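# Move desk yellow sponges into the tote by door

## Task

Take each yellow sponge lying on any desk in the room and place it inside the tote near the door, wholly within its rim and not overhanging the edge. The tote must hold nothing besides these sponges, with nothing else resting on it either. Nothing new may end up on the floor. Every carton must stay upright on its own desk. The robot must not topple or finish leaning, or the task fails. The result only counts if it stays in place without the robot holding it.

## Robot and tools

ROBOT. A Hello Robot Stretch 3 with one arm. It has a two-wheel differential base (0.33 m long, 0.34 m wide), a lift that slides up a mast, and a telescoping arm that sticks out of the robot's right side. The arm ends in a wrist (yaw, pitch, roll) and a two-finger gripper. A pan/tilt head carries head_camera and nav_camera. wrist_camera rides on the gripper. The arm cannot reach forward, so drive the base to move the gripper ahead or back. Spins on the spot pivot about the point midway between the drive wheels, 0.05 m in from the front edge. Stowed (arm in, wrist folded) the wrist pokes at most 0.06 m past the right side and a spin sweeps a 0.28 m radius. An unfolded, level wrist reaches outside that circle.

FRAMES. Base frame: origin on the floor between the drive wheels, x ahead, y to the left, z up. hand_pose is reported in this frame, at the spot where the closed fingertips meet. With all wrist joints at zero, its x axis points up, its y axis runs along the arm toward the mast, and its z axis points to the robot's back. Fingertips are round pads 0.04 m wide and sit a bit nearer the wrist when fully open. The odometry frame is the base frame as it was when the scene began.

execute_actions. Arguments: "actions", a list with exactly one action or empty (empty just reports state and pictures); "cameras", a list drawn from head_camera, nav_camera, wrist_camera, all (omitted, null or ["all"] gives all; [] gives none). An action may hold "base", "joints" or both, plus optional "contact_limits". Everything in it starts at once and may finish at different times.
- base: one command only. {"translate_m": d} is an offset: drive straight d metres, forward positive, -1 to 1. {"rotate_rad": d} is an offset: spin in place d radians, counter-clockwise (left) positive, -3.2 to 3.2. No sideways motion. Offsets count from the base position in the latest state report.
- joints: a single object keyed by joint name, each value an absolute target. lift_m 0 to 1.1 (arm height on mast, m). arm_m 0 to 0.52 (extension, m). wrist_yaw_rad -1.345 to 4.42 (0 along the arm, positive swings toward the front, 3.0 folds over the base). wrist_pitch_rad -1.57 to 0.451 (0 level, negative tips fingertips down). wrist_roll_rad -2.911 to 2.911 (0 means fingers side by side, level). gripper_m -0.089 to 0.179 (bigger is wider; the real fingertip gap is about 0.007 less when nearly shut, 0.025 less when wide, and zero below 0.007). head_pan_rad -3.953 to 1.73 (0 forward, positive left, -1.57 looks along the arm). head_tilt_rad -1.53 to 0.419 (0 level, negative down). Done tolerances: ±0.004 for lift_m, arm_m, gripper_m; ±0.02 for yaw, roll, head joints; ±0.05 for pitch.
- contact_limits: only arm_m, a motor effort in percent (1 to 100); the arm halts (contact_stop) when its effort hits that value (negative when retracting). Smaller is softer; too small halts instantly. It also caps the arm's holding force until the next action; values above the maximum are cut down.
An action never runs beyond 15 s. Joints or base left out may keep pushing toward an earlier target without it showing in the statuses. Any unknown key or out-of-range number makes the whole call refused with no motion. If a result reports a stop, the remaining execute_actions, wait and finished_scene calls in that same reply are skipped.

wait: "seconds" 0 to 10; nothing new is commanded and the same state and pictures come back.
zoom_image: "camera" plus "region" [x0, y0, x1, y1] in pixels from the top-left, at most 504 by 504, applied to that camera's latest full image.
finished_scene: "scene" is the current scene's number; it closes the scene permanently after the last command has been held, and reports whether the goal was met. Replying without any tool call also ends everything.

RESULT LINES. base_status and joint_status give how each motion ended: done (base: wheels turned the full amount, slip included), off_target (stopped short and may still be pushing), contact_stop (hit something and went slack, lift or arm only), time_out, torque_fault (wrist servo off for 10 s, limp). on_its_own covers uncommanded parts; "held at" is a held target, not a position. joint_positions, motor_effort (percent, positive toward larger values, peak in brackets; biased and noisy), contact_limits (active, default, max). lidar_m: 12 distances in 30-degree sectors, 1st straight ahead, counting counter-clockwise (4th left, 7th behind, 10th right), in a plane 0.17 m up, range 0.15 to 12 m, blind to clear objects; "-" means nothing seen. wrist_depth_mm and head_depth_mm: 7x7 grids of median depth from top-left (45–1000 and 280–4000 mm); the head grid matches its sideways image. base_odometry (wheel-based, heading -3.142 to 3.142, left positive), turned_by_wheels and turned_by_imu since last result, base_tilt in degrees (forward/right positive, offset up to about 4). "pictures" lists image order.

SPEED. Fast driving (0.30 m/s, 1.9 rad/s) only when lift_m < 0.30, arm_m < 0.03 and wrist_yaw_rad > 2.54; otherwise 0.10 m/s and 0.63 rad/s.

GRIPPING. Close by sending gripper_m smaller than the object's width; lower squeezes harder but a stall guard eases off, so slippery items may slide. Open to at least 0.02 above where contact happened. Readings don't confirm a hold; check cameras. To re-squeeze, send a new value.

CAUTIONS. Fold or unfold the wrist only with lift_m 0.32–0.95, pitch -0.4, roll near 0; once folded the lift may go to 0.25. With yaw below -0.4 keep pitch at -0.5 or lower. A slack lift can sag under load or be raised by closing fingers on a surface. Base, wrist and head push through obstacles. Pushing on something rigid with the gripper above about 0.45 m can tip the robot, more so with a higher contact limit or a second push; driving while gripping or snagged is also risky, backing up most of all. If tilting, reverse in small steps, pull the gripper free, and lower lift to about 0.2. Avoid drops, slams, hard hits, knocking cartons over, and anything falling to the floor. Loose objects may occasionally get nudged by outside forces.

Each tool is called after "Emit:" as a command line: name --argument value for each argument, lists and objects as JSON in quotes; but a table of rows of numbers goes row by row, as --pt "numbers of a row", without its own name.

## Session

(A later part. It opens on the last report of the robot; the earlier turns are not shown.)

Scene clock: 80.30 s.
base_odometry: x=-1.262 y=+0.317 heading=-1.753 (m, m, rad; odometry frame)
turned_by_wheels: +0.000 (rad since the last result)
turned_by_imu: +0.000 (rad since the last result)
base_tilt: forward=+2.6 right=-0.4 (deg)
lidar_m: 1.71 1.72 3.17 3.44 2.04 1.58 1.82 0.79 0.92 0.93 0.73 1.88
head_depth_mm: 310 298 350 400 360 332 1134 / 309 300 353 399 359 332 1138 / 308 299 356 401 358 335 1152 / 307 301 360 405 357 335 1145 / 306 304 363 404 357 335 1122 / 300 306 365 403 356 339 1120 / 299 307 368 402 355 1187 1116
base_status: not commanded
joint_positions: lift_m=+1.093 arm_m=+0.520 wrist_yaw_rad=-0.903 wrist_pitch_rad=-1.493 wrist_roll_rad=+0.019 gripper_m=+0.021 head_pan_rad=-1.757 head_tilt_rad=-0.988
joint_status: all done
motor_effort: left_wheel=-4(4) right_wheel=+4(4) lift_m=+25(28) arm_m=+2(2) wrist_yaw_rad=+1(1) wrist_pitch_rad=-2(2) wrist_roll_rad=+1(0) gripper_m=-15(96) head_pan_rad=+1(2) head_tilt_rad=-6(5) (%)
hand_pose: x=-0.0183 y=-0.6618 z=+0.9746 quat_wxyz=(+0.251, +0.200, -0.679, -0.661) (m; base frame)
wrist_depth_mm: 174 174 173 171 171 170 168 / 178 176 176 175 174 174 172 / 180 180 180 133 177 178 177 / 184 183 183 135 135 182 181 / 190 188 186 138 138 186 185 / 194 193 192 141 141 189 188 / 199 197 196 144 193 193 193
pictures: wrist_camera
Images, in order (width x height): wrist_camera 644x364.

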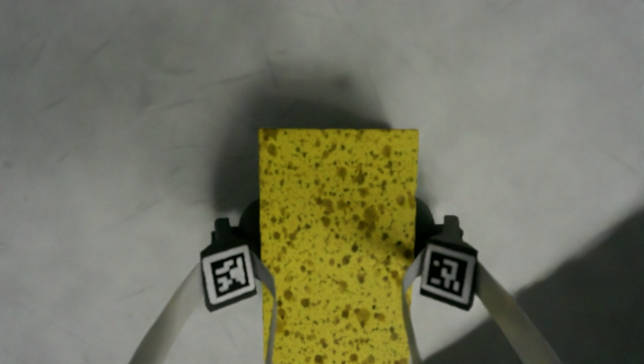

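Emit:
execute_actions --actions '[{"joints":{"lift_m":1.1,"arm_m":0.42,"wrist_yaw_rad":-0.15,"wrist_pitch_rad":0.2,"head_tilt_rad":-0.45,"head_pan_rad":-1.3}}]'

Scene clock: 88.33 s.
base_odometry: x=-1.262 y=+0.317 heading=-1.753 (m, m, rad; odometry frame)
turned_by_wheels: +0.000 (rad since the last result)
turned_by_imu: +0.001 (rad since the last result)
base_tilt: forward=+2.6 right=-0.4 (deg)
lidar_m: 1.71 1.72 3.17 3.44 2.04 1.58 1.82 0.79 0.92 0.92 0.74 1.89
head_depth_mm: 776 829 881 888 308 317 342 / 813 859 912 885 321 336 365 / 848 904 966 431 334 358 380 / 896 955 1023 429 352 383 392 / 947 1011 1083 428 377 414 392 / 998 1067 1154 427 407 442 391 / 1053 1141 1236 426 442 464 390
base_status: not commanded
joint_positions: lift_m=+1.100 arm_m=+0.420 wrist_yaw_rad=-0.152 wrist_pitch_rad=+0.170 wrist_roll_rad=+0.019 gripper_m=+0.021 head_pan_rad=-1.307 head_tilt_rad=-0.458
joint_status: all done
motor_effort: left_wheel=-4(4) right_wheel=+4(4) lift_m=+34(34) arm_m=-4(6) wrist_yaw_rad=+2(1) wrist_pitch_rad=+9(10) wrist_roll_rad=+0(0) gripper_m=-15(16) head_pan_rad=+2(19) head_tilt_rad=+5(39) (%)
hand_pose: x=-0.0604 y=-0.8190 z=+1.2582 quat_wxyz=(+0.701, -0.113, -0.704, +0.007) (m; base frame)
wrist_depth_mm: 312 302 287 259 250 243 232 / 314 302 294 259 251 242 237 / 319 304 295 133 249 243 239 / 322 306 295 135 136 248 239 / 320 307 299 138 137 270 258 / 326 314 296 141 141 267 262 / 327 323 307 145 277 275 261
pictures: head_camera (sideways: a quarter turn clockwise sets it upright), nav_camera (sideways: a quarter turn counterclockwise sets it upright), wrist_camera
Images, in order (width x height): head_camera 896x504, nav_camera 672x504, wrist_camera 644x364.

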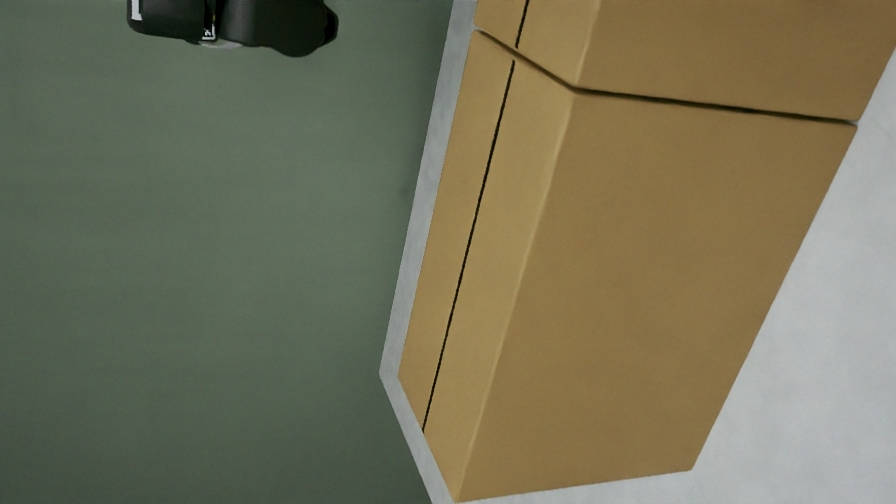

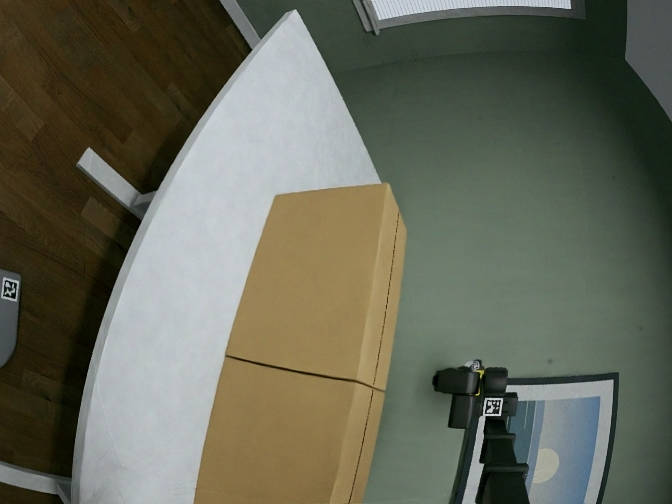

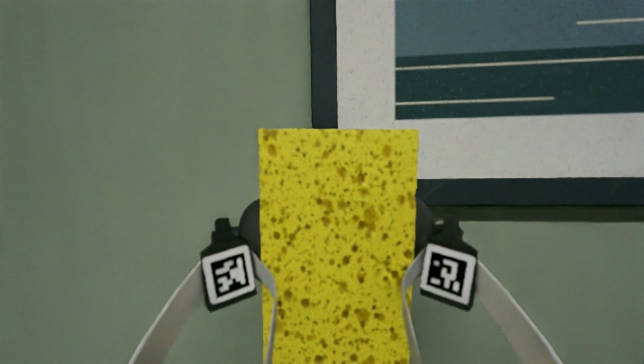

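Emit:
execute_actions --actions '[{"base":{"rotate_rad":-1.50},"joints":{"arm_m":0.08,"head_tilt_rad":-0.6,"head_pan_rad":-2.9}}]'

Scene clock: 93.57 s.
base_odometry: x=-1.262 y=+0.317 heading=+3.030 (m, m, rad; odometry frame)
turned_by_wheels: -1.500 (rad since the last result)
turned_by_imu: -1.477 (rad since the last result)
base_tilt: forward=+2.7 right=-0.5 (deg)
lidar_m: 0.93 0.74 1.94 1.71 2.37 3.18 3.15 1.96 1.59 1.62 0.79 0.92
head_depth_mm: - - - 2487 1925 1556 1312 / - - - 2444 1906 1558 1314 / - - - 2472 1911 1551 1315 / - - - 2464 1900 1557 1308 / - - 2954 2365 1898 1545 1308 / - - 2643 2467 1894 1548 1315 / - - 2082 2168 1898 1545 1301
base_status: done
joint_positions: lift_m=+1.100 arm_m=+0.080 wrist_yaw_rad=-0.151 wrist_pitch_rad=+0.172 wrist_roll_rad=+0.019 gripper_m=+0.021 head_pan_rad=-2.893 head_tilt_rad=-0.593
joint_status: all done
motor_effort: left_wheel=+2(10) right_wheel=-2(9) lift_m=+34(32) arm_m=-4(5) wrist_yaw_rad=-1(1) wrist_pitch_rad=+9(9) wrist_roll_rad=+0(0) gripper_m=-15(15) head_pan_rad=-2(30) head_tilt_rad=-3(19) (%)
hand_pose: x=-0.0601 y=-0.4790 z=+1.2586 quat_wxyz=(+0.701, -0.113, -0.704, +0.008) (m; base frame)
wrist_depth_mm: 854 - - - - - - / 868 - - - - - - / 836 - - 133 - - - / 846 - - 135 135 - - / 856 - - 137 138 - - / 837 - - 141 141 - - / 840 - - 145 - - -
pictures: head_camera (sideways: a quarter turn clockwise sets it upright), nav_camera (sideways: a quarter turn counterclockwise sets it upright), wrist_camera
Images, in order (width x height): head_camera 896x504, nav_camera 672x504, wrist_camera 644x364.

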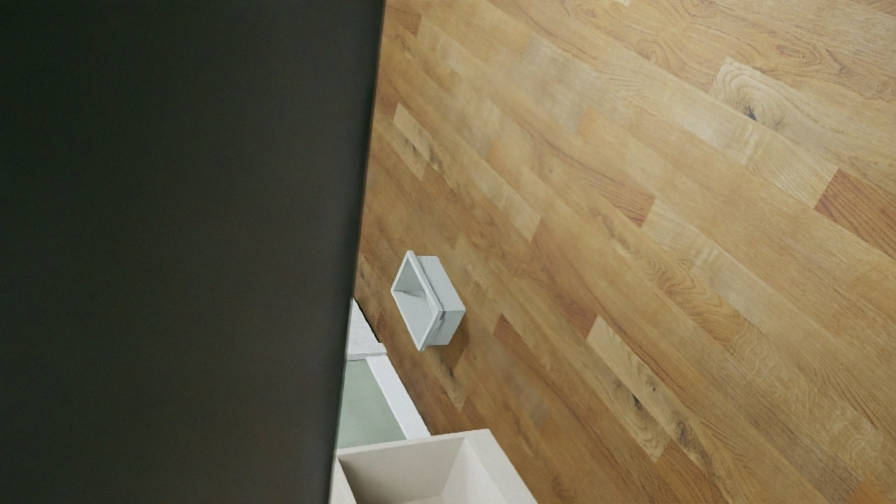

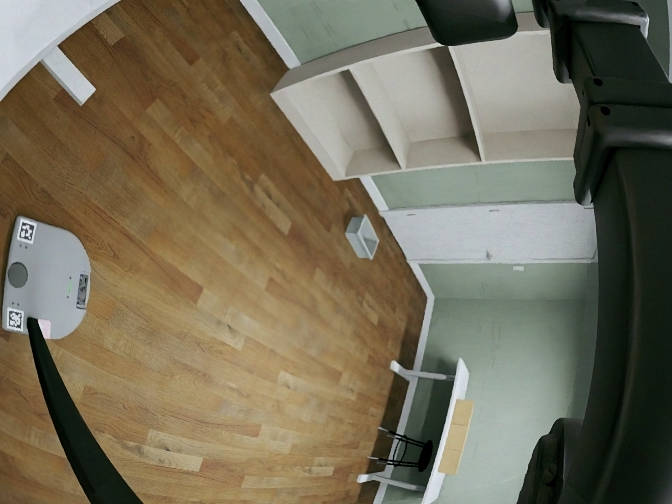

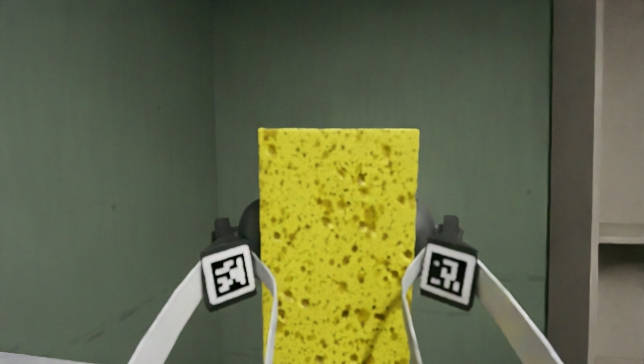

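Emit:
execute_actions --actions '[{"base":{"translate_m":-0.2},"joints":{"arm_m":0.0,"lift_m":0.93,"wrist_pitch_rad":-0.2}}]' --cameras '[]'

Emit:
execute_actions --actions '[{"base":{"translate_m":-1.0},"joints":{"lift_m":0.29,"wrist_pitch_rad":-0.35,"wrist_yaw_rad":2.6,"head_pan_rad":-2.55,"head_tilt_rad":-0.9}}]'

Scene clock: 99.40 s.
base_odometry: x=-1.064 y=+0.295 heading=+3.030 (m, m, rad; odometry frame)
turned_by_wheels: +0.000 (rad since the last result)
turned_by_imu: +0.000 (rad since the last result)
base_tilt: forward=+2.6 right=-0.5 (deg)
lidar_m: 1.12 0.92 2.01 1.69 2.46 3.00 3.05 1.82 1.47 1.76 0.87 1.11
head_depth_mm: 3139 3402 3494 2482 - - - / 3307 3556 3498 2486 1979 1566 1344 / 3142 3480 3508 2455 1903 1561 1372 / 2703 2955 3124 2461 1903 1551 1377 / 2372 2559 2788 2341 1912 1544 1401 / 2139 2294 2478 2451 1883 1545 - / 1949 2089 2231 2182 1900 1543 -
base_status: done
joint_positions: lift_m=+0.930 arm_m=+0.001 wrist_yaw_rad=-0.151 wrist_pitch_rad=-0.218 wrist_roll_rad=+0.019 gripper_m=+0.021 head_pan_rad=-2.893 head_tilt_rad=-0.593
joint_status: all done
motor_effort: left_wheel=+3(6) right_wheel=-3(7) lift_m=+25(28) arm_m=-5(6) wrist_yaw_rad=+0(0) wrist_pitch_rad=+6(7) wrist_roll_rad=+0(1) gripper_m=-15(15) head_pan_rad=-2(3) head_tilt_rad=-4(3) (%)
hand_pose: x=-0.0584 y=-0.3884 z=+0.9898 quat_wxyz=(+0.689, +0.023, -0.713, -0.131) (m; base frame)
wrist_depth_mm: - - - - - - - / - - - - - - - / 487 467 - 133 - - - / 323 - - 136 136 - - / - - - 137 138 - - / - - - 141 140 - - / 649 - - 145 - - -
pictures: none
No camera images: the call's "cameras" was empty. Leave "cameras" out to get every camera's image.

Scene clock: 108.30 s.
base_odometry: x=-0.070 y=+0.184 heading=+3.030 (m, m, rad; odometry frame)
turned_by_wheels: +0.000 (rad since the last result)
turned_by_imu: -0.002 (rad since the last result)
base_tilt: forward=+2.6 right=-0.4 (deg)
lidar_m: 1.87 2.50 1.89 2.10 2.87 2.14 2.26 1.57 1.12 1.24 1.73 1.62
head_depth_mm: 2032 2364 2052 1719 1482 1293 1157 / 1863 2176 2052 1719 1475 1297 1160 / 1717 1993 2032 1708 1463 1294 1150 / 1614 1821 1971 1628 1471 1292 1160 / 1497 1688 1914 1653 1461 1289 1151 / 1415 1592 1810 1698 1459 1284 1147 / 1332 1493 1672 1699 1462 1288 1150
base_status: done
joint_positions: lift_m=+0.290 arm_m=+0.001 wrist_yaw_rad=+2.598 wrist_pitch_rad=-0.367 wrist_roll_rad=+0.019 gripper_m=+0.021 head_pan_rad=-2.557 head_tilt_rad=-0.890
joint_status: all done
motor_effort: left_wheel=+3(8) right_wheel=-3(10) lift_m=+25(25) arm_m=-4(5) wrist_yaw_rad=+0(2) wrist_pitch_rad=+6(6) wrist_roll_rad=+0(0) gripper_m=-15(15) head_pan_rad=+2(16) head_tilt_rad=-4(27) (%)
hand_pose: x=+0.0980 y=+0.0510 z=+0.3144 quat_wxyz=(+0.311, +0.710, -0.065, +0.629) (m; base frame)
wrist_depth_mm: - - - - - - - / - - - - - - - / - - - 133 893 948 926 / 798 770 768 135 135 731 732 / 635 627 621 138 137 604 595 / 537 522 497 141 141 505 508 / - 470 469 144 426 444 442
pictures: head_camera (sideways: a quarter turn clockwise sets it upright), nav_camera (sideways: a quarter turn counterclockwise sets it upright), wrist_camera
Images, in order (width x height): head_camera 896x504, nav_camera 672x504, wrist_camera 644x364.

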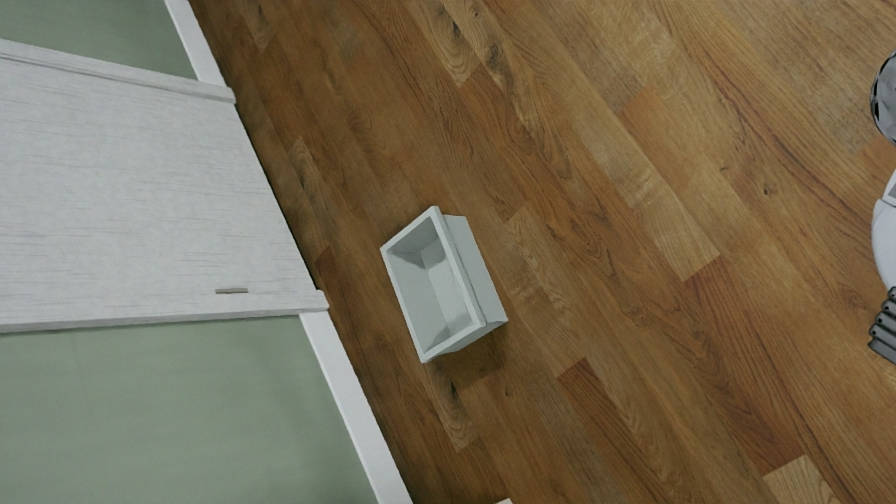

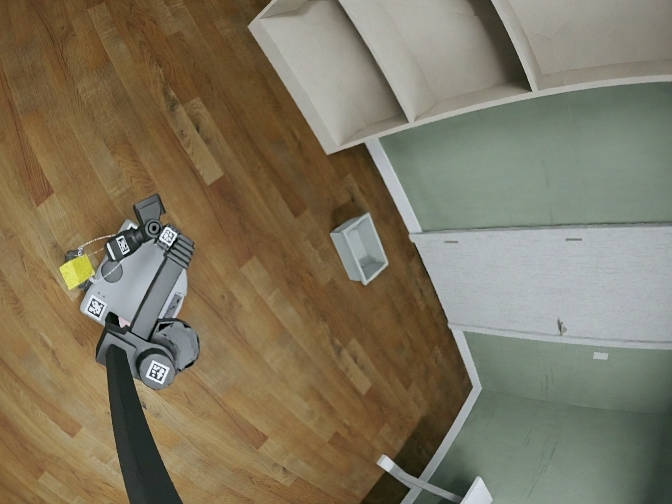

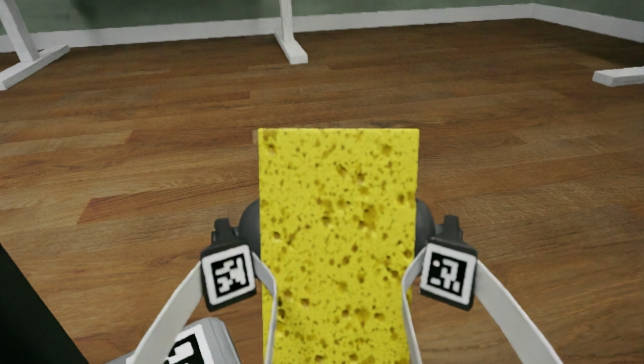

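Emit:
execute_actions --actions '[{"base":{"rotate_rad":0.08}}]' --cameras '[]'

Emit:
execute_actions --actions '[{"base":{"translate_m":-0.6},"joints":{"head_pan_rad":-2.0,"head_tilt_rad":-1.1}}]' --cameras '["head_camera"]'

Scene clock: 113.67 s.
base_odometry: x=-0.070 y=+0.184 heading=+3.110 (m, m, rad; odometry frame)
turned_by_wheels: +0.080 (rad since the last result)
turned_by_imu: +0.079 (rad since the last result)
base_tilt: forward=+2.6 right=-0.5 (deg)
lidar_m: 1.87 2.52 1.89 2.09 2.45 2.16 2.21 1.52 1.12 1.25 1.83 1.62
head_depth_mm: 1848 2200 2040 1713 1478 1296 1160 / 1720 1991 2028 1707 1476 1293 1161 / 1602 1844 2021 1650 1470 1284 1153 / 1516 1726 1919 1655 1463 1290 1161 / 1441 1632 1870 1656 1467 1289 1146 / 1365 1528 1755 1692 1464 1287 1144 / 1299 1448 1639 1621 1461 1280 1143
base_status: done
joint_positions: lift_m=+0.290 arm_m=+0.001 wrist_yaw_rad=+2.598 wrist_pitch_rad=-0.367 wrist_roll_rad=+0.019 gripper_m=+0.021 head_pan_rad=-2.557 head_tilt_rad=-0.890
joint_status: not commanded
motor_effort: left_wheel=-4(11) right_wheel=+4(8) lift_m=+26(26) arm_m=-4(4) wrist_yaw_rad=+0(0) wrist_pitch_rad=+5(6) wrist_roll_rad=+0(0) gripper_m=-15(15) head_pan_rad=+3(2) head_tilt_rad=-5(4) (%)
hand_pose: x=+0.0980 y=+0.0510 z=+0.3144 quat_wxyz=(+0.311, +0.710, -0.065, +0.629) (m; base frame)
wrist_depth_mm: - - - - - - - / - - - - - - - / - - - 133 910 946 920 / 788 770 771 135 136 729 729 / 635 627 626 137 137 598 604 / 525 532 496 140 141 515 515 / - 463 467 144 421 448 448
pictures: none
No camera images: the call's "cameras" was empty. Leave "cameras" out to get every camera's image.

Scene clock: 117.30 s.
base_odometry: x=+0.530 y=+0.165 heading=+3.110 (m, m, rad; odometry frame)
turned_by_wheels: +0.000 (rad since the last result)
turned_by_imu: -0.002 (rad since the last result)
base_tilt: forward=+2.6 right=-0.4 (deg)
lidar_m: 2.47 2.78 2.26 2.14 1.69 1.70 1.86 1.23 1.17 0.94 1.42 2.15
head_depth_mm: 1146 1362 1596 1474 1329 1214 1145 / 1164 1386 1588 1470 1327 1219 - / 1160 1384 1590 1442 1324 1222 - / 1163 1374 1588 1417 1321 1243 - / 1156 1367 1584 1464 1319 1239 1122 / 1156 1363 1574 1460 1321 1205 1108 / 1151 1302 1404 1442 1317 1197 1105
base_status: done
joint_positions: lift_m=+0.290 arm_m=+0.001 wrist_yaw_rad=+2.598 wrist_pitch_rad=-0.367 wrist_roll_rad=+0.019 gripper_m=+0.021 head_pan_rad=-2.007 head_tilt_rad=-1.087
joint_status: all done
motor_effort: left_wheel=-4(16) right_wheel=+4(7) lift_m=+25(25) arm_m=-4(4) wrist_yaw_rad=+0(1) wrist_pitch_rad=+6(5) wrist_roll_rad=+0(0) gripper_m=-15(16) head_pan_rad=+2(22) head_tilt_rad=-7(26) (%)
hand_pose: x=+0.0980 y=+0.0509 z=+0.3144 quat_wxyz=(+0.311, +0.710, -0.065, +0.629) (m; base frame)
wrist_depth_mm: - - - - - - - / - - - - - - - / - - - 133 916 942 934 / 786 790 767 135 135 764 739 / 632 629 621 138 137 596 590 / 541 532 498 141 140 518 508 / - 464 465 144 429 446 440
pictures: head_camera (sideways: a quarter turn clockwise sets it upright)
Images, in order (width x height): head_camera 896x504.

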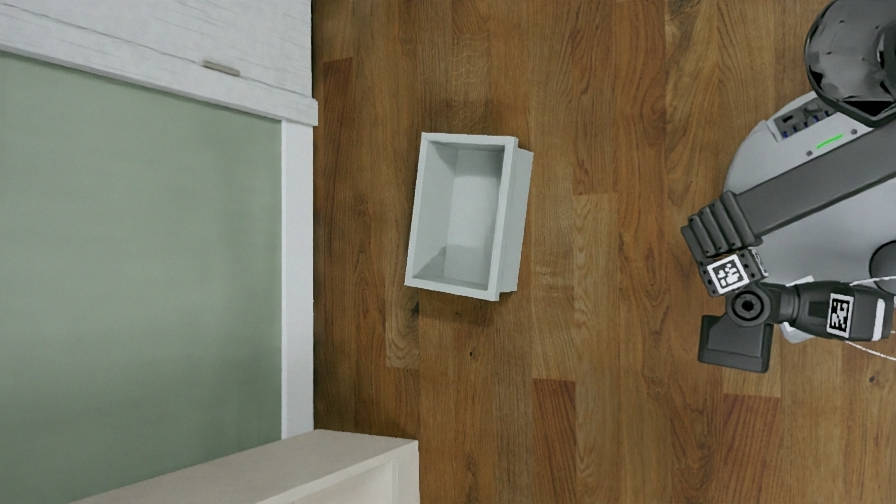

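Emit:
execute_actions --actions '[{"base":{"translate_m":-0.406},"joints":{"lift_m":0.33,"arm_m":0.414,"wrist_yaw_rad":-0.57,"wrist_pitch_rad":-1.5,"head_pan_rad":-1.5,"head_tilt_rad":-1.1}}]' --cameras '["head_camera","wrist_camera"]'

Scene clock: 124.47 s.
base_odometry: x=+0.936 y=+0.153 heading=+3.110 (m, m, rad; odometry frame)
turned_by_wheels: +0.000 (rad since the last result)
turned_by_imu: +0.000 (rad since the last result)
base_tilt: forward=+2.6 right=-0.4 (deg)
lidar_m: 2.87 2.56 2.26 2.80 1.93 1.34 1.60 1.06 0.97 1.02 1.02 2.52
head_depth_mm: 958 1108 1289 1455 1324 1215 1117 / 1004 1170 1395 1480 1330 1214 1140 / 1058 1238 1487 - 1307 1205 - / 1115 1316 1554 1466 1289 1207 - / 1171 1405 1601 1458 1311 1207 1114 / 1151 1295 1489 1458 1323 1203 1109 / 1000 1160 1547 1454 1312 1204 1105
base_status: done
joint_positions: lift_m=+0.330 arm_m=+0.414 wrist_yaw_rad=-0.568 wrist_pitch_rad=-1.494 wrist_roll_rad=+0.019 gripper_m=+0.021 head_pan_rad=-1.507 head_tilt_rad=-1.087
joint_status: all done
motor_effort: left_wheel=-4(16) right_wheel=+3(8) lift_m=+33(33) arm_m=+2(3) wrist_yaw_rad=+0(5) wrist_pitch_rad=-1(5) wrist_roll_rad=+0(0) gripper_m=-16(16) head_pan_rad=+2(21) head_tilt_rad=-7(6) (%)
hand_pose: x=-0.0193 y=-0.5549 z=+0.2112 quat_wxyz=(+0.357, +0.310, -0.636, -0.610) (m; base frame)
wrist_depth_mm: 349 352 346 348 344 344 343 / 243 252 262 274 239 354 350 / 268 343 361 133 243 358 358 / 322 341 369 135 136 365 363 / 378 338 372 138 138 372 370 / 391 290 265 140 140 379 381 / 398 407 400 144 388 393 393
pictures: head_camera (sideways: a quarter turn clockwise sets it upright), wrist_camera
Images, in order (width x height): head_camera 896x504, wrist_camera 644x364.

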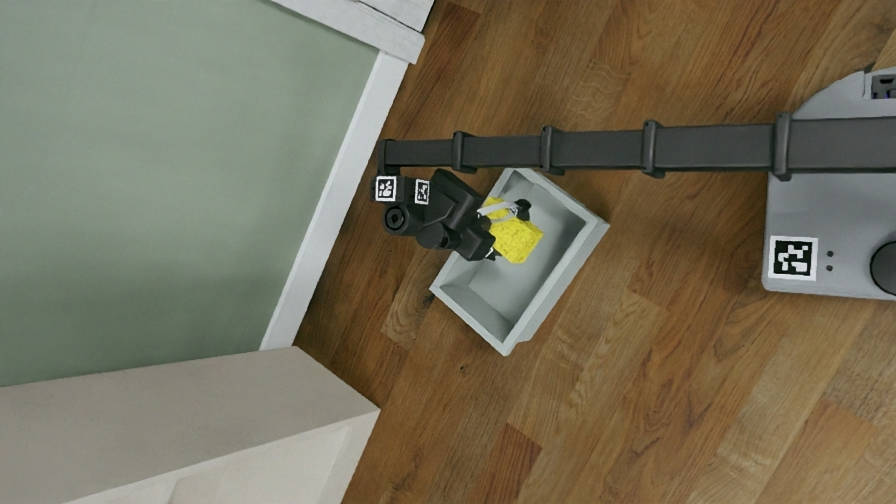

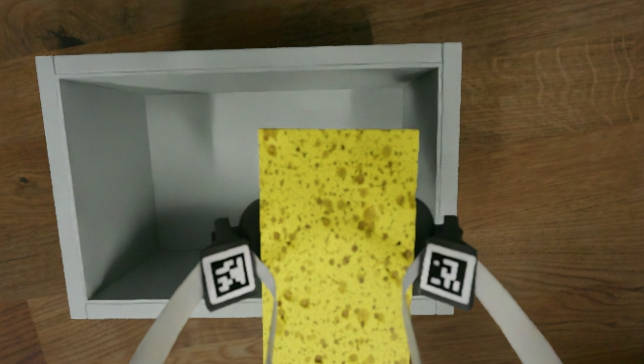

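Emit:
execute_actions --actions '[{"joints":{"lift_m":0.153,"head_pan_rad":-3.6,"head_tilt_rad":-0.4}}]' --cameras '["wrist_camera"]'

Scene clock: 128.97 s.
base_odometry: x=+0.936 y=+0.153 heading=+3.110 (m, m, rad; odometry frame)
turned_by_wheels: +0.000 (rad since the last result)
turned_by_imu: +0.000 (rad since the last result)
base_tilt: forward=+2.6 right=-0.4 (deg)
lidar_m: 2.88 2.56 2.26 2.80 1.93 1.34 1.60 1.06 0.97 1.02 1.01 2.53
head_depth_mm: 1568 1651 1769 1227 1243 1877 1506 / 1564 1656 1745 1655 1235 1883 1509 / 1564 1646 1755 1648 1231 1863 1509 / 1550 1644 1742 1648 1228 1742 1512 / 1540 1630 1740 1853 1976 1854 1502 / 1537 1637 1739 1838 1977 1861 1501 / 1539 1623 1719 1830 1958 1857 1501
base_status: not commanded
joint_positions: lift_m=+0.153 arm_m=+0.414 wrist_yaw_rad=-0.568 wrist_pitch_rad=-1.494 wrist_roll_rad=+0.019 gripper_m=+0.021 head_pan_rad=-3.593 head_tilt_rad=-0.409
joint_status: all done
motor_effort: left_wheel=-4(4) right_wheel=+3(3) lift_m=+25(27) arm_m=+3(3) wrist_yaw_rad=-2(1) wrist_pitch_rad=-2(2) wrist_roll_rad=+0(1) gripper_m=-15(15) head_pan_rad=-3(29) head_tilt_rad=+6(43) (%)
hand_pose: x=-0.0193 y=-0.5548 z=+0.0346 quat_wxyz=(+0.357, +0.310, -0.636, -0.610) (m; base frame)
wrist_depth_mm: 132 133 137 141 143 133 97 / 185 184 183 181 181 147 98 / 189 188 187 133 184 149 98 / 192 192 192 134 135 150 99 / 198 196 194 138 138 151 99 / 201 200 201 141 141 132 99 / 206 206 201 144 189 166 99
pictures: wrist_camera
Images, in order (width x height): wrist_camera 644x364.

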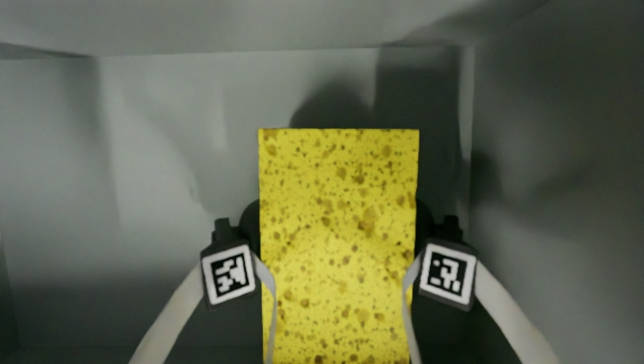

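Emit:
execute_actions --actions '[{"joints":{"lift_m":0.145}}]' --cameras '[]'

Emit:
execute_actions --actions '[{"joints":{"gripper_m":0.088}}]' --cameras '["wrist_camera","head_camera"]'

Scene clock: 130.33 s.
base_odometry: x=+0.936 y=+0.153 heading=+3.110 (m, m, rad; odometry frame)
turned_by_wheels: +0.000 (rad since the last result)
turned_by_imu: +0.000 (rad since the last result)
base_tilt: forward=+2.6 right=-0.5 (deg)
lidar_m: 2.86 2.56 2.26 2.81 1.92 1.34 1.60 1.06 0.97 1.02 1.01 2.53
head_depth_mm: 1568 1664 1765 1229 1239 1883 1511 / 1562 1650 1754 1657 1231 1870 1516 / 1549 1640 1743 1640 1228 1875 1517 / 1549 1637 1741 1646 1234 1745 1514 / 1549 1632 1740 1846 1966 1850 1504 / 1538 1628 1734 1848 1973 1855 1494 / 1543 1621 1720 1833 1949 1864 1499
base_status: not commanded
joint_positions: lift_m=+0.145 arm_m=+0.414 wrist_yaw_rad=-0.568 wrist_pitch_rad=-1.494 wrist_roll_rad=+0.019 gripper_m=+0.021 head_pan_rad=-3.593 head_tilt_rad=-0.409
joint_status: all done
motor_effort: left_wheel=-3(4) right_wheel=+3(3) lift_m=+25(25) arm_m=+3(3) wrist_yaw_rad=-1(2) wrist_pitch_rad=-1(2) wrist_roll_rad=+0(0) gripper_m=-14(15) head_pan_rad=-3(3) head_tilt_rad=+7(6) (%)
hand_pose: x=-0.0193 y=-0.5548 z=+0.0265 quat_wxyz=(+0.357, +0.310, -0.636, -0.610) (m; base frame)
wrist_depth_mm: 132 134 136 140 143 132 97 / 176 176 176 175 173 148 98 / 181 179 178 133 176 149 98 / 184 183 183 135 135 150 99 / 189 189 186 138 138 152 99 / 193 192 192 141 141 132 99 / 196 197 195 144 188 166 100
pictures: none
No camera images: the call's "cameras" was empty. Leave "cameras" out to get every camera's image.

Scene clock: 131.50 s.
base_odometry: x=+0.936 y=+0.153 heading=+3.110 (m, m, rad; odometry frame)
turned_by_wheels: +0.000 (rad since the last result)
turned_by_imu: +0.000 (rad since the last result)
base_tilt: forward=+2.6 right=-0.4 (deg)
lidar_m: 2.87 2.56 2.27 2.81 1.93 1.34 1.60 1.05 0.97 1.02 1.02 2.53
head_depth_mm: 1569 1659 1765 1227 1240 1878 1513 / 1558 1644 1746 1653 1235 1880 1508 / 1553 1644 1744 1646 1227 1878 1503 / 1546 1640 1735 1648 1229 1742 1509 / 1543 1629 1735 1853 1973 1862 1504 / 1532 1626 1727 1843 1963 1864 1503 / 1531 1619 1718 1824 1959 1862 1492
base_status: not commanded
joint_positions: lift_m=+0.145 arm_m=+0.414 wrist_yaw_rad=-0.568 wrist_pitch_rad=-1.494 wrist_roll_rad=+0.019 gripper_m=+0.088 head_pan_rad=-3.593 head_tilt_rad=-0.409
joint_status: all done
motor_effort: left_wheel=-4(4) right_wheel=+3(3) lift_m=+25(25) arm_m=+3(3) wrist_yaw_rad=-1(1) wrist_pitch_rad=-1(2) wrist_roll_rad=+1(0) gripper_m=+0(84) head_pan_rad=-3(2) head_tilt_rad=+6(6) (%)
hand_pose: x=-0.0192 y=-0.5548 z=+0.0265 quat_wxyz=(+0.357, +0.310, -0.636, -0.610) (m; base frame)
wrist_depth_mm: 132 134 137 140 142 132 97 / 177 177 175 175 173 148 98 / 181 180 179 136 176 150 98 / 185 184 182 137 137 150 99 / 187 190 185 140 139 141 99 / 192 193 190 143 144 131 99 / 197 197 194 147 189 165 95
pictures: head_camera (sideways: a quarter turn clockwise sets it upright), wrist_camera
Images, in order (width x height): head_camera 896x504, wrist_camera 644x364.

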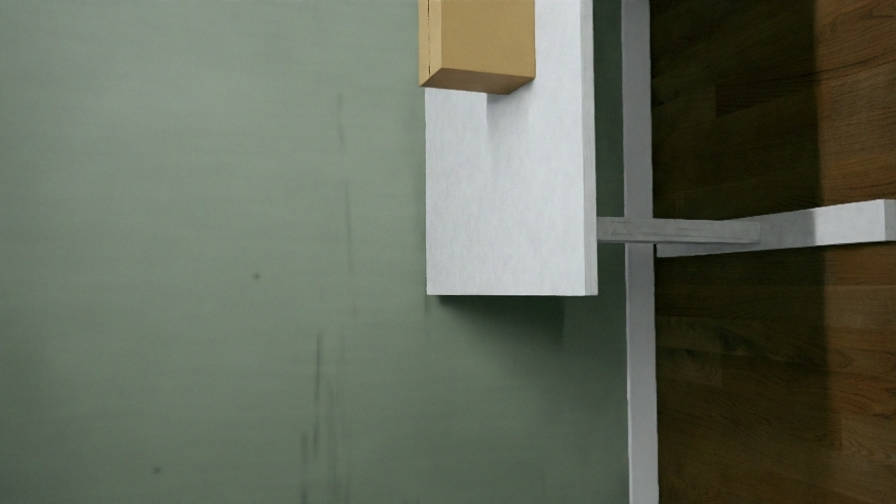

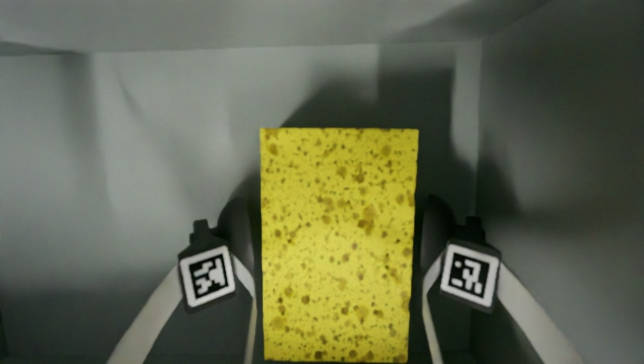

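Emit:
execute_actions --actions '[{"joints":{"lift_m":0.29,"head_pan_rad":-1.2,"head_tilt_rad":-0.9}}]' --cameras '["wrist_camera"]'

Emit:
execute_actions --actions '[{"base":{"rotate_rad":0.584},"joints":{"arm_m":0.26,"wrist_pitch_rad":-0.35,"wrist_yaw_rad":1.2,"head_pan_rad":0.2,"head_tilt_rad":-0.4}}]' --cameras '["head_camera"]'

Emit:
execute_actions --actions '[{"base":{"translate_m":1.0},"joints":{"arm_m":0.0,"wrist_yaw_rad":2.6}}]' --cameras '["head_camera","nav_camera"]'

Scene clock: 140.30 s.
base_odometry: x=+0.936 y=+0.153 heading=+3.110 (m, m, rad; odometry frame)
turned_by_wheels: +0.000 (rad since the last result)
turned_by_imu: +0.001 (rad since the last result)
base_tilt: forward=+2.6 right=-0.5 (deg)
lidar_m: 2.87 2.56 2.26 2.79 1.93 1.34 1.59 1.05 0.97 1.02 1.01 2.52
head_depth_mm: 990 1089 1218 1381 1476 1298 1158 / 1067 1184 1334 1527 1504 1227 1152 / 1042 1213 1424 1630 1468 1271 1153 / 936 1072 1253 1521 1465 1266 1148 / 1317 1394 1746 1631 1459 1283 1149 / 1456 1438 1841 1681 1460 1290 1146 / 1522 1585 1861 1691 1459 1284 1147
base_status: not commanded
joint_positions: lift_m=+0.290 arm_m=+0.414 wrist_yaw_rad=-0.568 wrist_pitch_rad=-1.494 wrist_roll_rad=+0.019 gripper_m=+0.088 head_pan_rad=-1.207 head_tilt_rad=-0.889
joint_status: all done
motor_effort: left_wheel=-4(4) right_wheel=+3(3) lift_m=+33(35) arm_m=+3(3) wrist_yaw_rad=-2(1) wrist_pitch_rad=-2(2) wrist_roll_rad=+0(0) gripper_m=+0(0) head_pan_rad=+2(30) head_tilt_rad=-5(36) (%)
hand_pose: x=-0.0192 y=-0.5548 z=+0.1712 quat_wxyz=(+0.357, +0.310, -0.636, -0.610) (m; base frame)
wrist_depth_mm: 315 306 305 303 308 306 305 / 219 253 262 275 239 312 309 / 243 323 324 316 309 320 318 / 241 326 330 281 316 324 326 / 239 334 336 290 331 335 330 / 238 292 275 283 265 342 340 / 230 229 226 236 230 349 342
pictures: wrist_camera
Images, in order (width x height): wrist_camera 644x364.

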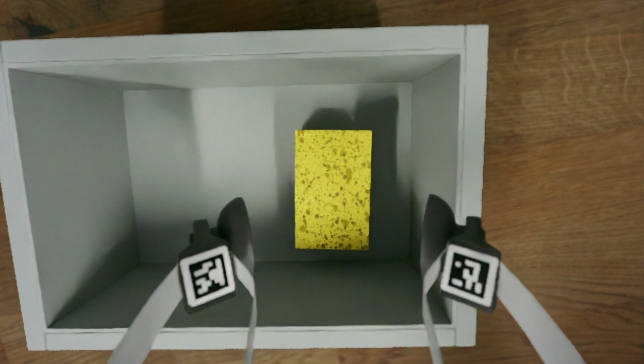

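Scene clock: 142.70 s.
base_odometry: x=+0.936 y=+0.153 heading=-2.589 (m, m, rad; odometry frame)
turned_by_wheels: +0.584 (rad since the last result)
turned_by_imu: +0.575 (rad since the last result)
base_tilt: forward=+2.7 right=-0.5 (deg)
lidar_m: 2.56 2.26 2.67 1.44 1.81 1.49 1.03 0.97 1.03 1.02 2.53 2.87
head_depth_mm: 2863 3071 3267 3415 2490 1883 1507 / 2755 2920 3123 3281 2463 1876 1521 / 2640 2782 2953 3150 2478 1875 1511 / 2573 2716 2153 3043 2484 1870 1500 / 2476 2589 2072 2931 2453 1878 1505 / 2374 2473 1994 2817 2453 1851 1492 / 2294 2416 1899 2722 2439 1865 1500
base_status: done
joint_positions: lift_m=+0.290 arm_m=+0.260 wrist_yaw_rad=+1.198 wrist_pitch_rad=-0.374 wrist_roll_rad=+0.019 gripper_m=+0.088 head_pan_rad=+0.193 head_tilt_rad=-0.409
joint_status: all done
motor_effort: left_wheel=-4(11) right_wheel=+3(11) lift_m=+33(33) arm_m=-4(6) wrist_yaw_rad=+1(3) wrist_pitch_rad=+7(8) wrist_roll_rad=+0(0) gripper_m=+0(0) head_pan_rad=+2(30) head_tilt_rad=+6(35) (%)
hand_pose: x=+0.1925 y=-0.4892 z=+0.3125 quat_wxyz=(+0.644, +0.503, -0.505, +0.278) (m; base frame)
wrist_depth_mm: - - - - - - - / - - - - - - - / - - 951 954 966 898 925 / 774 729 758 744 719 737 709 / 647 615 637 616 603 598 587 / 519 523 511 520 514 521 493 / 457 455 452 445 439 447 438
pictures: head_camera (sideways: a quarter turn clockwise sets it upright)
Images, in order (width x height): head_camera 896x504.

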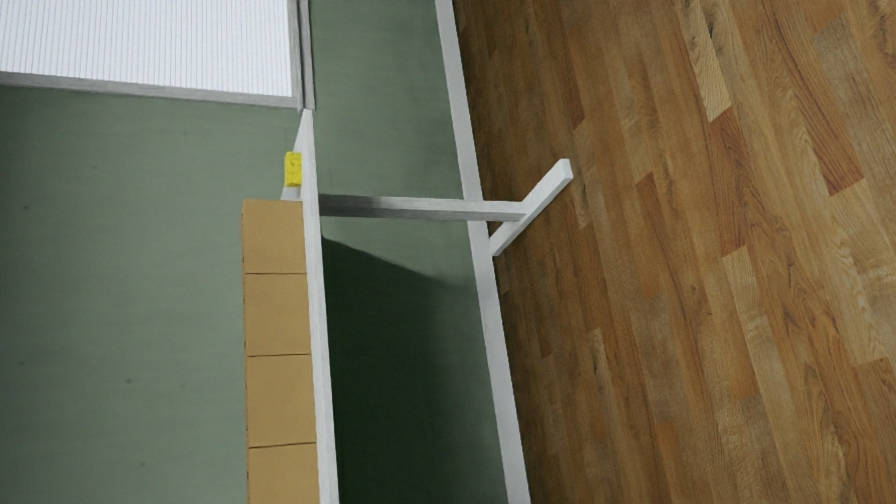

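Scene clock: 149.10 s.
base_odometry: x=+0.084 y=-0.372 heading=-2.589 (m, m, rad; odometry frame)
turned_by_wheels: +0.000 (rad since the last result)
turned_by_imu: +0.003 (rad since the last result)
base_tilt: forward=+2.6 right=-0.5 (deg)
lidar_m: 1.57 1.91 1.54 2.45 1.95 2.00 1.91 1.55 1.81 2.09 2.42 2.05
head_depth_mm: 1980 2101 2258 2454 2514 1881 1514 / 1913 2031 2172 2319 2417 1871 1517 / 1839 1954 2049 2222 2334 1867 1512 / 1776 1884 1703 1642 2188 1815 1508 / 1707 1804 1245 2028 2171 1871 1502 / 1662 1738 1195 1939 2087 1860 1498 / 1603 1680 1146 1863 2002 1848 1499
base_status: done
joint_positions: lift_m=+0.290 arm_m=+0.001 wrist_yaw_rad=+2.598 wrist_pitch_rad=-0.373 wrist_roll_rad=+0.019 gripper_m=+0.088 head_pan_rad=+0.193 head_tilt_rad=-0.408
joint_status: all done
motor_effort: left_wheel=-5(11) right_wheel=+4(11) lift_m=+33(33) arm_m=-5(5) wrist_yaw_rad=+0(3) wrist_pitch_rad=+7(8) wrist_roll_rad=+1(0) gripper_m=+0(0) head_pan_rad=+2(1) head_tilt_rad=+4(6) (%)
hand_pose: x=+0.0976 y=+0.0503 z=+0.3127 quat_wxyz=(+0.313, +0.710, -0.063, +0.628) (m; base frame)
wrist_depth_mm: - - - - - - - / - - - - - - - / - - 959 974 933 949 929 / 760 763 749 747 730 732 708 / 630 631 643 617 592 606 596 / 533 529 509 520 513 525 509 / - 468 456 451 450 440 446
pictures: head_camera (sideways: a quarter turn clockwise sets it upright), nav_camera (sideways: a quarter turn counterclockwise sets it upright)
Images, in order (width x height): head_camera 896x504, nav_camera 672x504.

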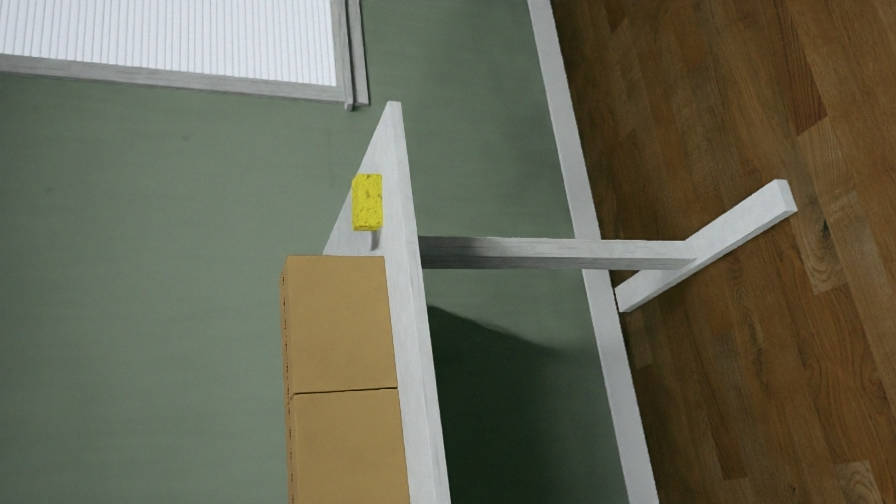

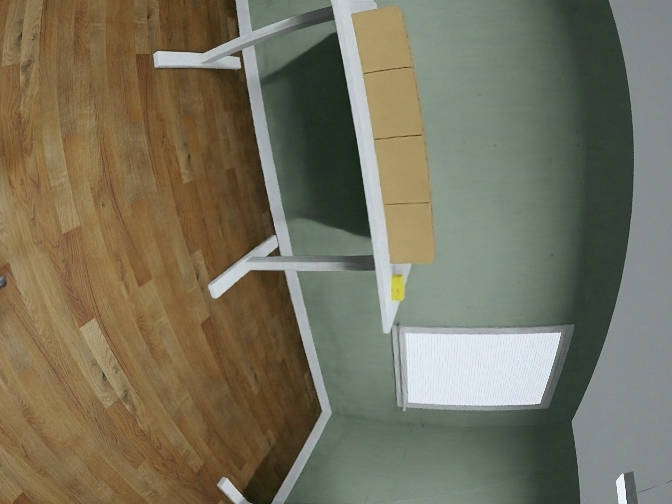

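Emit:
zoom_image --camera "head_camera" --region '[300, 90, 460, 290]'

Region (300, 90, 460, 290) of head_camera's 896x504 image, scaled by 2.520, with more detail than that image has; it fills the left 403 columns of this view, and the rest is white.

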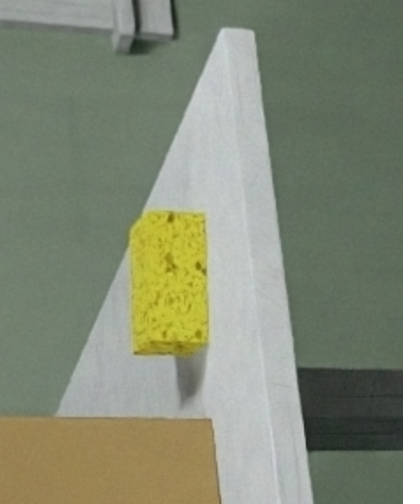

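Emit:
execute_actions --actions '[{"base":{"translate_m":0.87},"joints":{"lift_m":1.1,"arm_m":0.52,"wrist_yaw_rad":1.0,"wrist_pitch_rad":-0.5,"gripper_m":0.15,"head_pan_rad":0.35,"head_tilt_rad":-0.65}}]' --cameras '["head_camera","nav_camera"]'

Scene clock: 166.13 s.
base_odometry: x=-0.656 y=-0.828 heading=-2.589 (m, m, rad; odometry frame)
turned_by_wheels: +0.000 (rad since the last result)
turned_by_imu: +0.001 (rad since the last result)
base_tilt: forward=+2.7 right=-0.4 (deg)
lidar_m: 1.24 0.73 1.22 1.26 2.35 2.58 2.71 2.28 2.32 2.06 1.52 1.76
head_depth_mm: 1100 1211 1353 1478 1665 1498 1277 / 1074 1181 1304 615 533 1492 1273 / 1053 1156 881 565 514 1487 1280 / 1027 1118 834 556 512 1421 1233 / 1010 1089 832 609 496 1449 1269 / 988 1056 486 538 480 1492 1269 / 968 1030 468 519 479 1448 1268
base_status: done
joint_positions: lift_m=+1.100 arm_m=+0.520 wrist_yaw_rad=+1.001 wrist_pitch_rad=-0.512 wrist_roll_rad=+0.019 gripper_m=+0.150 head_pan_rad=+0.343 head_tilt_rad=-0.642
joint_status: all done
motor_effort: left_wheel=-4(7) right_wheel=+3(11) lift_m=+33(34) arm_m=+2(3) wrist_yaw_rad=-1(3) wrist_pitch_rad=+4(7) wrist_roll_rad=+0(0) gripper_m=+0(88) head_pan_rad=+2(12) head_tilt_rad=-5(24) (%)
hand_pose: x=+0.1566 y=-0.7789 z=+1.0919 quat_wxyz=(+0.682, +0.487, -0.520, +0.166) (m; base frame)
wrist_depth_mm: - - - - 761 776 537 / - - - - 585 585 531 / - - - - - - 493 / - - - - - - - / - - - - - - - / - - - - - - - / - - - - - - -
pictures: head_camera (sideways: a quarter turn clockwise sets it upright), nav_camera (sideways: a quarter turn counterclockwise sets it upright)
Images, in order (width x height): head_camera 896x504, nav_camera 672x504.

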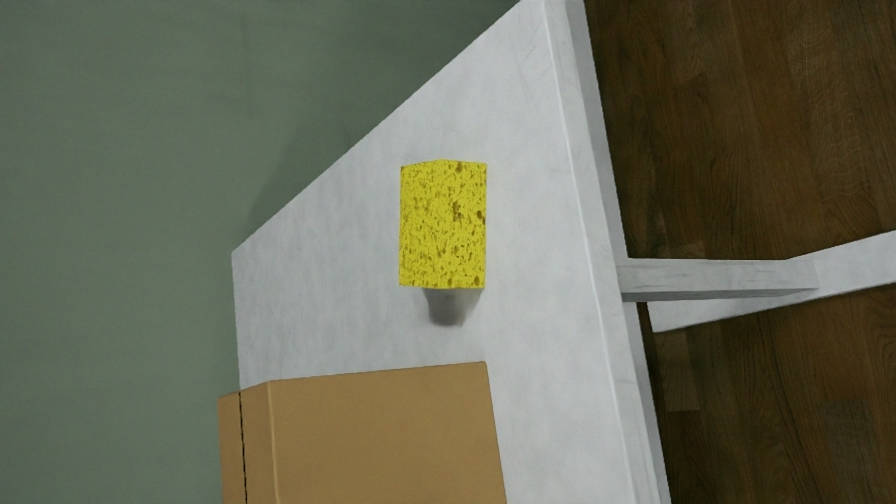

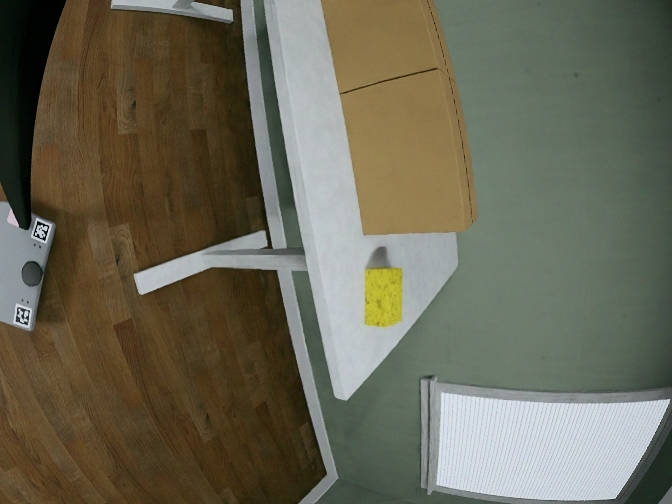

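Emit:
execute_actions --actions '[{"base":{"rotate_rad":1.926},"joints":{"head_pan_rad":-1.2,"head_tilt_rad":-0.65}}]'

Scene clock: 171.40 s.
base_odometry: x=-0.656 y=-0.828 heading=-0.664 (m, m, rad; odometry frame)
turned_by_wheels: +1.926 (rad since the last result)
turned_by_imu: +1.897 (rad since the last result)
base_tilt: forward=+2.7 right=-0.4 (deg)
lidar_m: 2.57 2.35 2.89 2.29 2.53 2.05 1.52 1.97 1.34 0.73 1.19 1.27
head_depth_mm: 970 1072 841 615 485 1460 1280 / 987 1048 483 550 483 1353 1212 / 999 1061 488 545 483 1494 1272 / 1012 1079 493 548 496 1487 1271 / 1025 1086 500 553 495 1489 1270 / 1038 1096 507 561 510 1487 1271 / 1050 1114 513 563 510 1482 1268
base_status: done
joint_positions: lift_m=+1.100 arm_m=+0.520 wrist_yaw_rad=+1.001 wrist_pitch_rad=-0.513 wrist_roll_rad=+0.019 gripper_m=+0.150 head_pan_rad=-1.193 head_tilt_rad=-0.642
joint_status: all done
motor_effort: left_wheel=-4(12) right_wheel=+4(12) lift_m=+33(33) arm_m=+2(3) wrist_yaw_rad=+0(1) wrist_pitch_rad=+4(4) wrist_roll_rad=+0(1) gripper_m=+0(0) head_pan_rad=-2(30) head_tilt_rad=-4(4) (%)
hand_pose: x=+0.1565 y=-0.7789 z=+1.0918 quat_wxyz=(+0.682, +0.487, -0.520, +0.166) (m; base frame)
wrist_depth_mm: 854 804 792 624 506 420 357 / 617 618 610 597 532 442 377 / 496 504 480 474 472 466 401 / 416 406 403 396 397 389 388 / 354 363 341 340 336 346 335 / 309 - 303 301 297 288 299 / 273 269 267 265 264 262 258
pictures: head_camera (sideways: a quarter turn clockwise sets it upright), nav_camera (sideways: a quarter turn counterclockwise sets it upright), wrist_camera
Images, in order (width x height): head_camera 896x504, nav_camera 672x504, wrist_camera 644x364.

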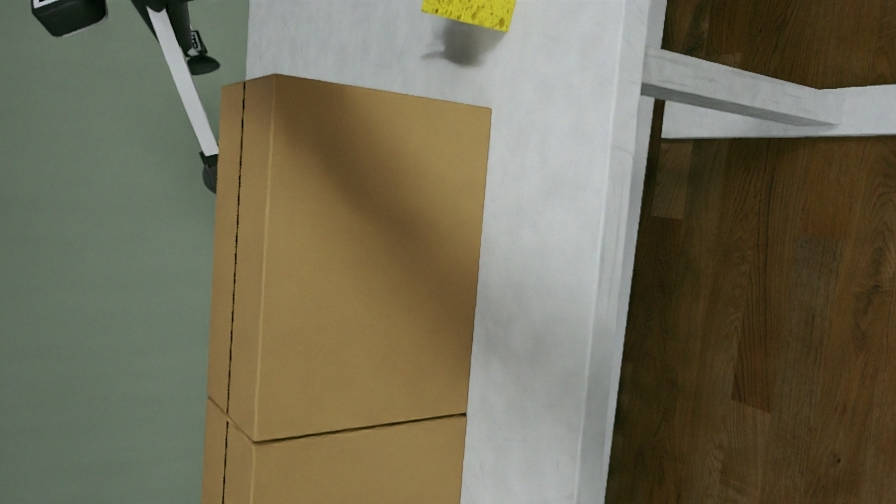

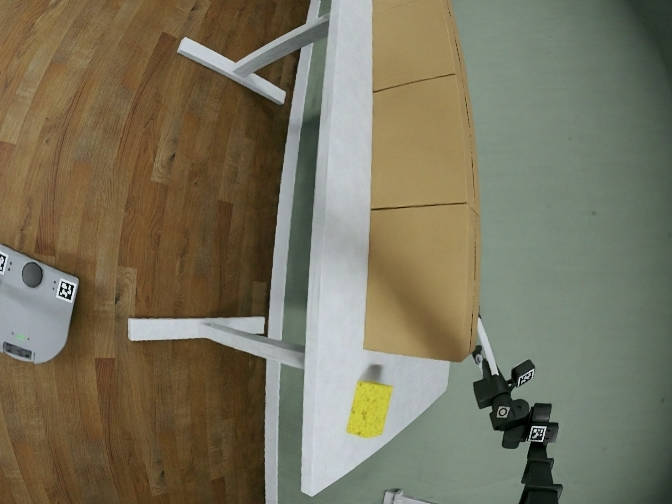

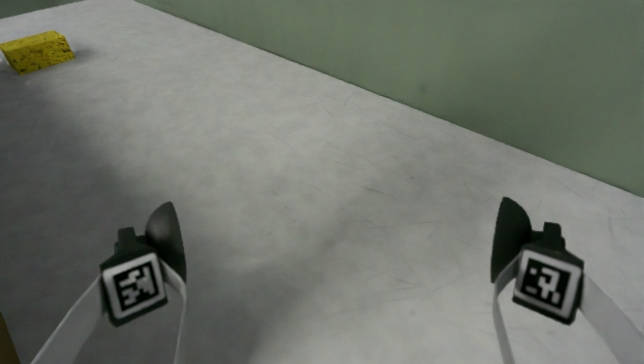

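Emit:
execute_actions --actions '[{"joints":{"wrist_yaw_rad":1.45,"wrist_pitch_rad":-0.1}}]' --cameras '["wrist_camera"]'

Scene clock: 175.23 s.
base_odometry: x=-0.656 y=-0.828 heading=-0.664 (m, m, rad; odometry frame)
turned_by_wheels: +0.000 (rad since the last result)
turned_by_imu: +0.000 (rad since the last result)
base_tilt: forward=+2.6 right=-0.4 (deg)
lidar_m: 2.57 2.35 2.88 2.29 2.53 2.06 1.52 1.97 1.34 0.73 1.19 1.27
head_depth_mm: 971 1073 843 617 485 1460 1276 / 978 1061 483 551 484 1356 1211 / 993 1070 487 545 483 1496 1273 / 1008 1092 494 547 498 1483 1271 / 1024 1085 501 552 495 1489 1275 / 1038 1094 507 561 511 1493 1267 / 1053 1114 513 563 509 1491 1270
base_status: not commanded
joint_positions: lift_m=+1.100 arm_m=+0.520 wrist_yaw_rad=+1.447 wrist_pitch_rad=-0.127 wrist_roll_rad=+0.019 gripper_m=+0.150 head_pan_rad=-1.193 head_tilt_rad=-0.642
joint_status: all done
motor_effort: left_wheel=-4(5) right_wheel=+3(4) lift_m=+32(33) arm_m=+2(2) wrist_yaw_rad=+2(1) wrist_pitch_rad=+8(9) wrist_roll_rad=+0(0) gripper_m=+0(0) head_pan_rad=-2(3) head_tilt_rad=-4(4) (%)
hand_pose: x=+0.2278 y=-0.6957 z=+1.1822 quat_wxyz=(+0.554, +0.505, -0.504, +0.429) (m; base frame)
wrist_depth_mm: - - - - 808 580 454 / - - - - 845 602 454 / - 801 - - 888 624 471 / - 429 850 903 781 625 471 / 279 296 648 633 624 616 482 / 213 - 503 492 485 459 462 / - 199 405 398 397 392 389
pictures: wrist_camera
Images, in order (width x height): wrist_camera 644x364.

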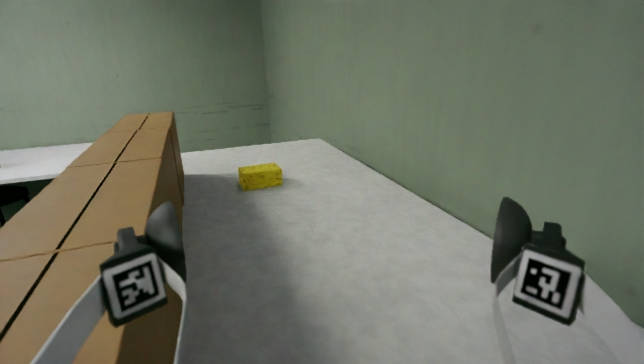

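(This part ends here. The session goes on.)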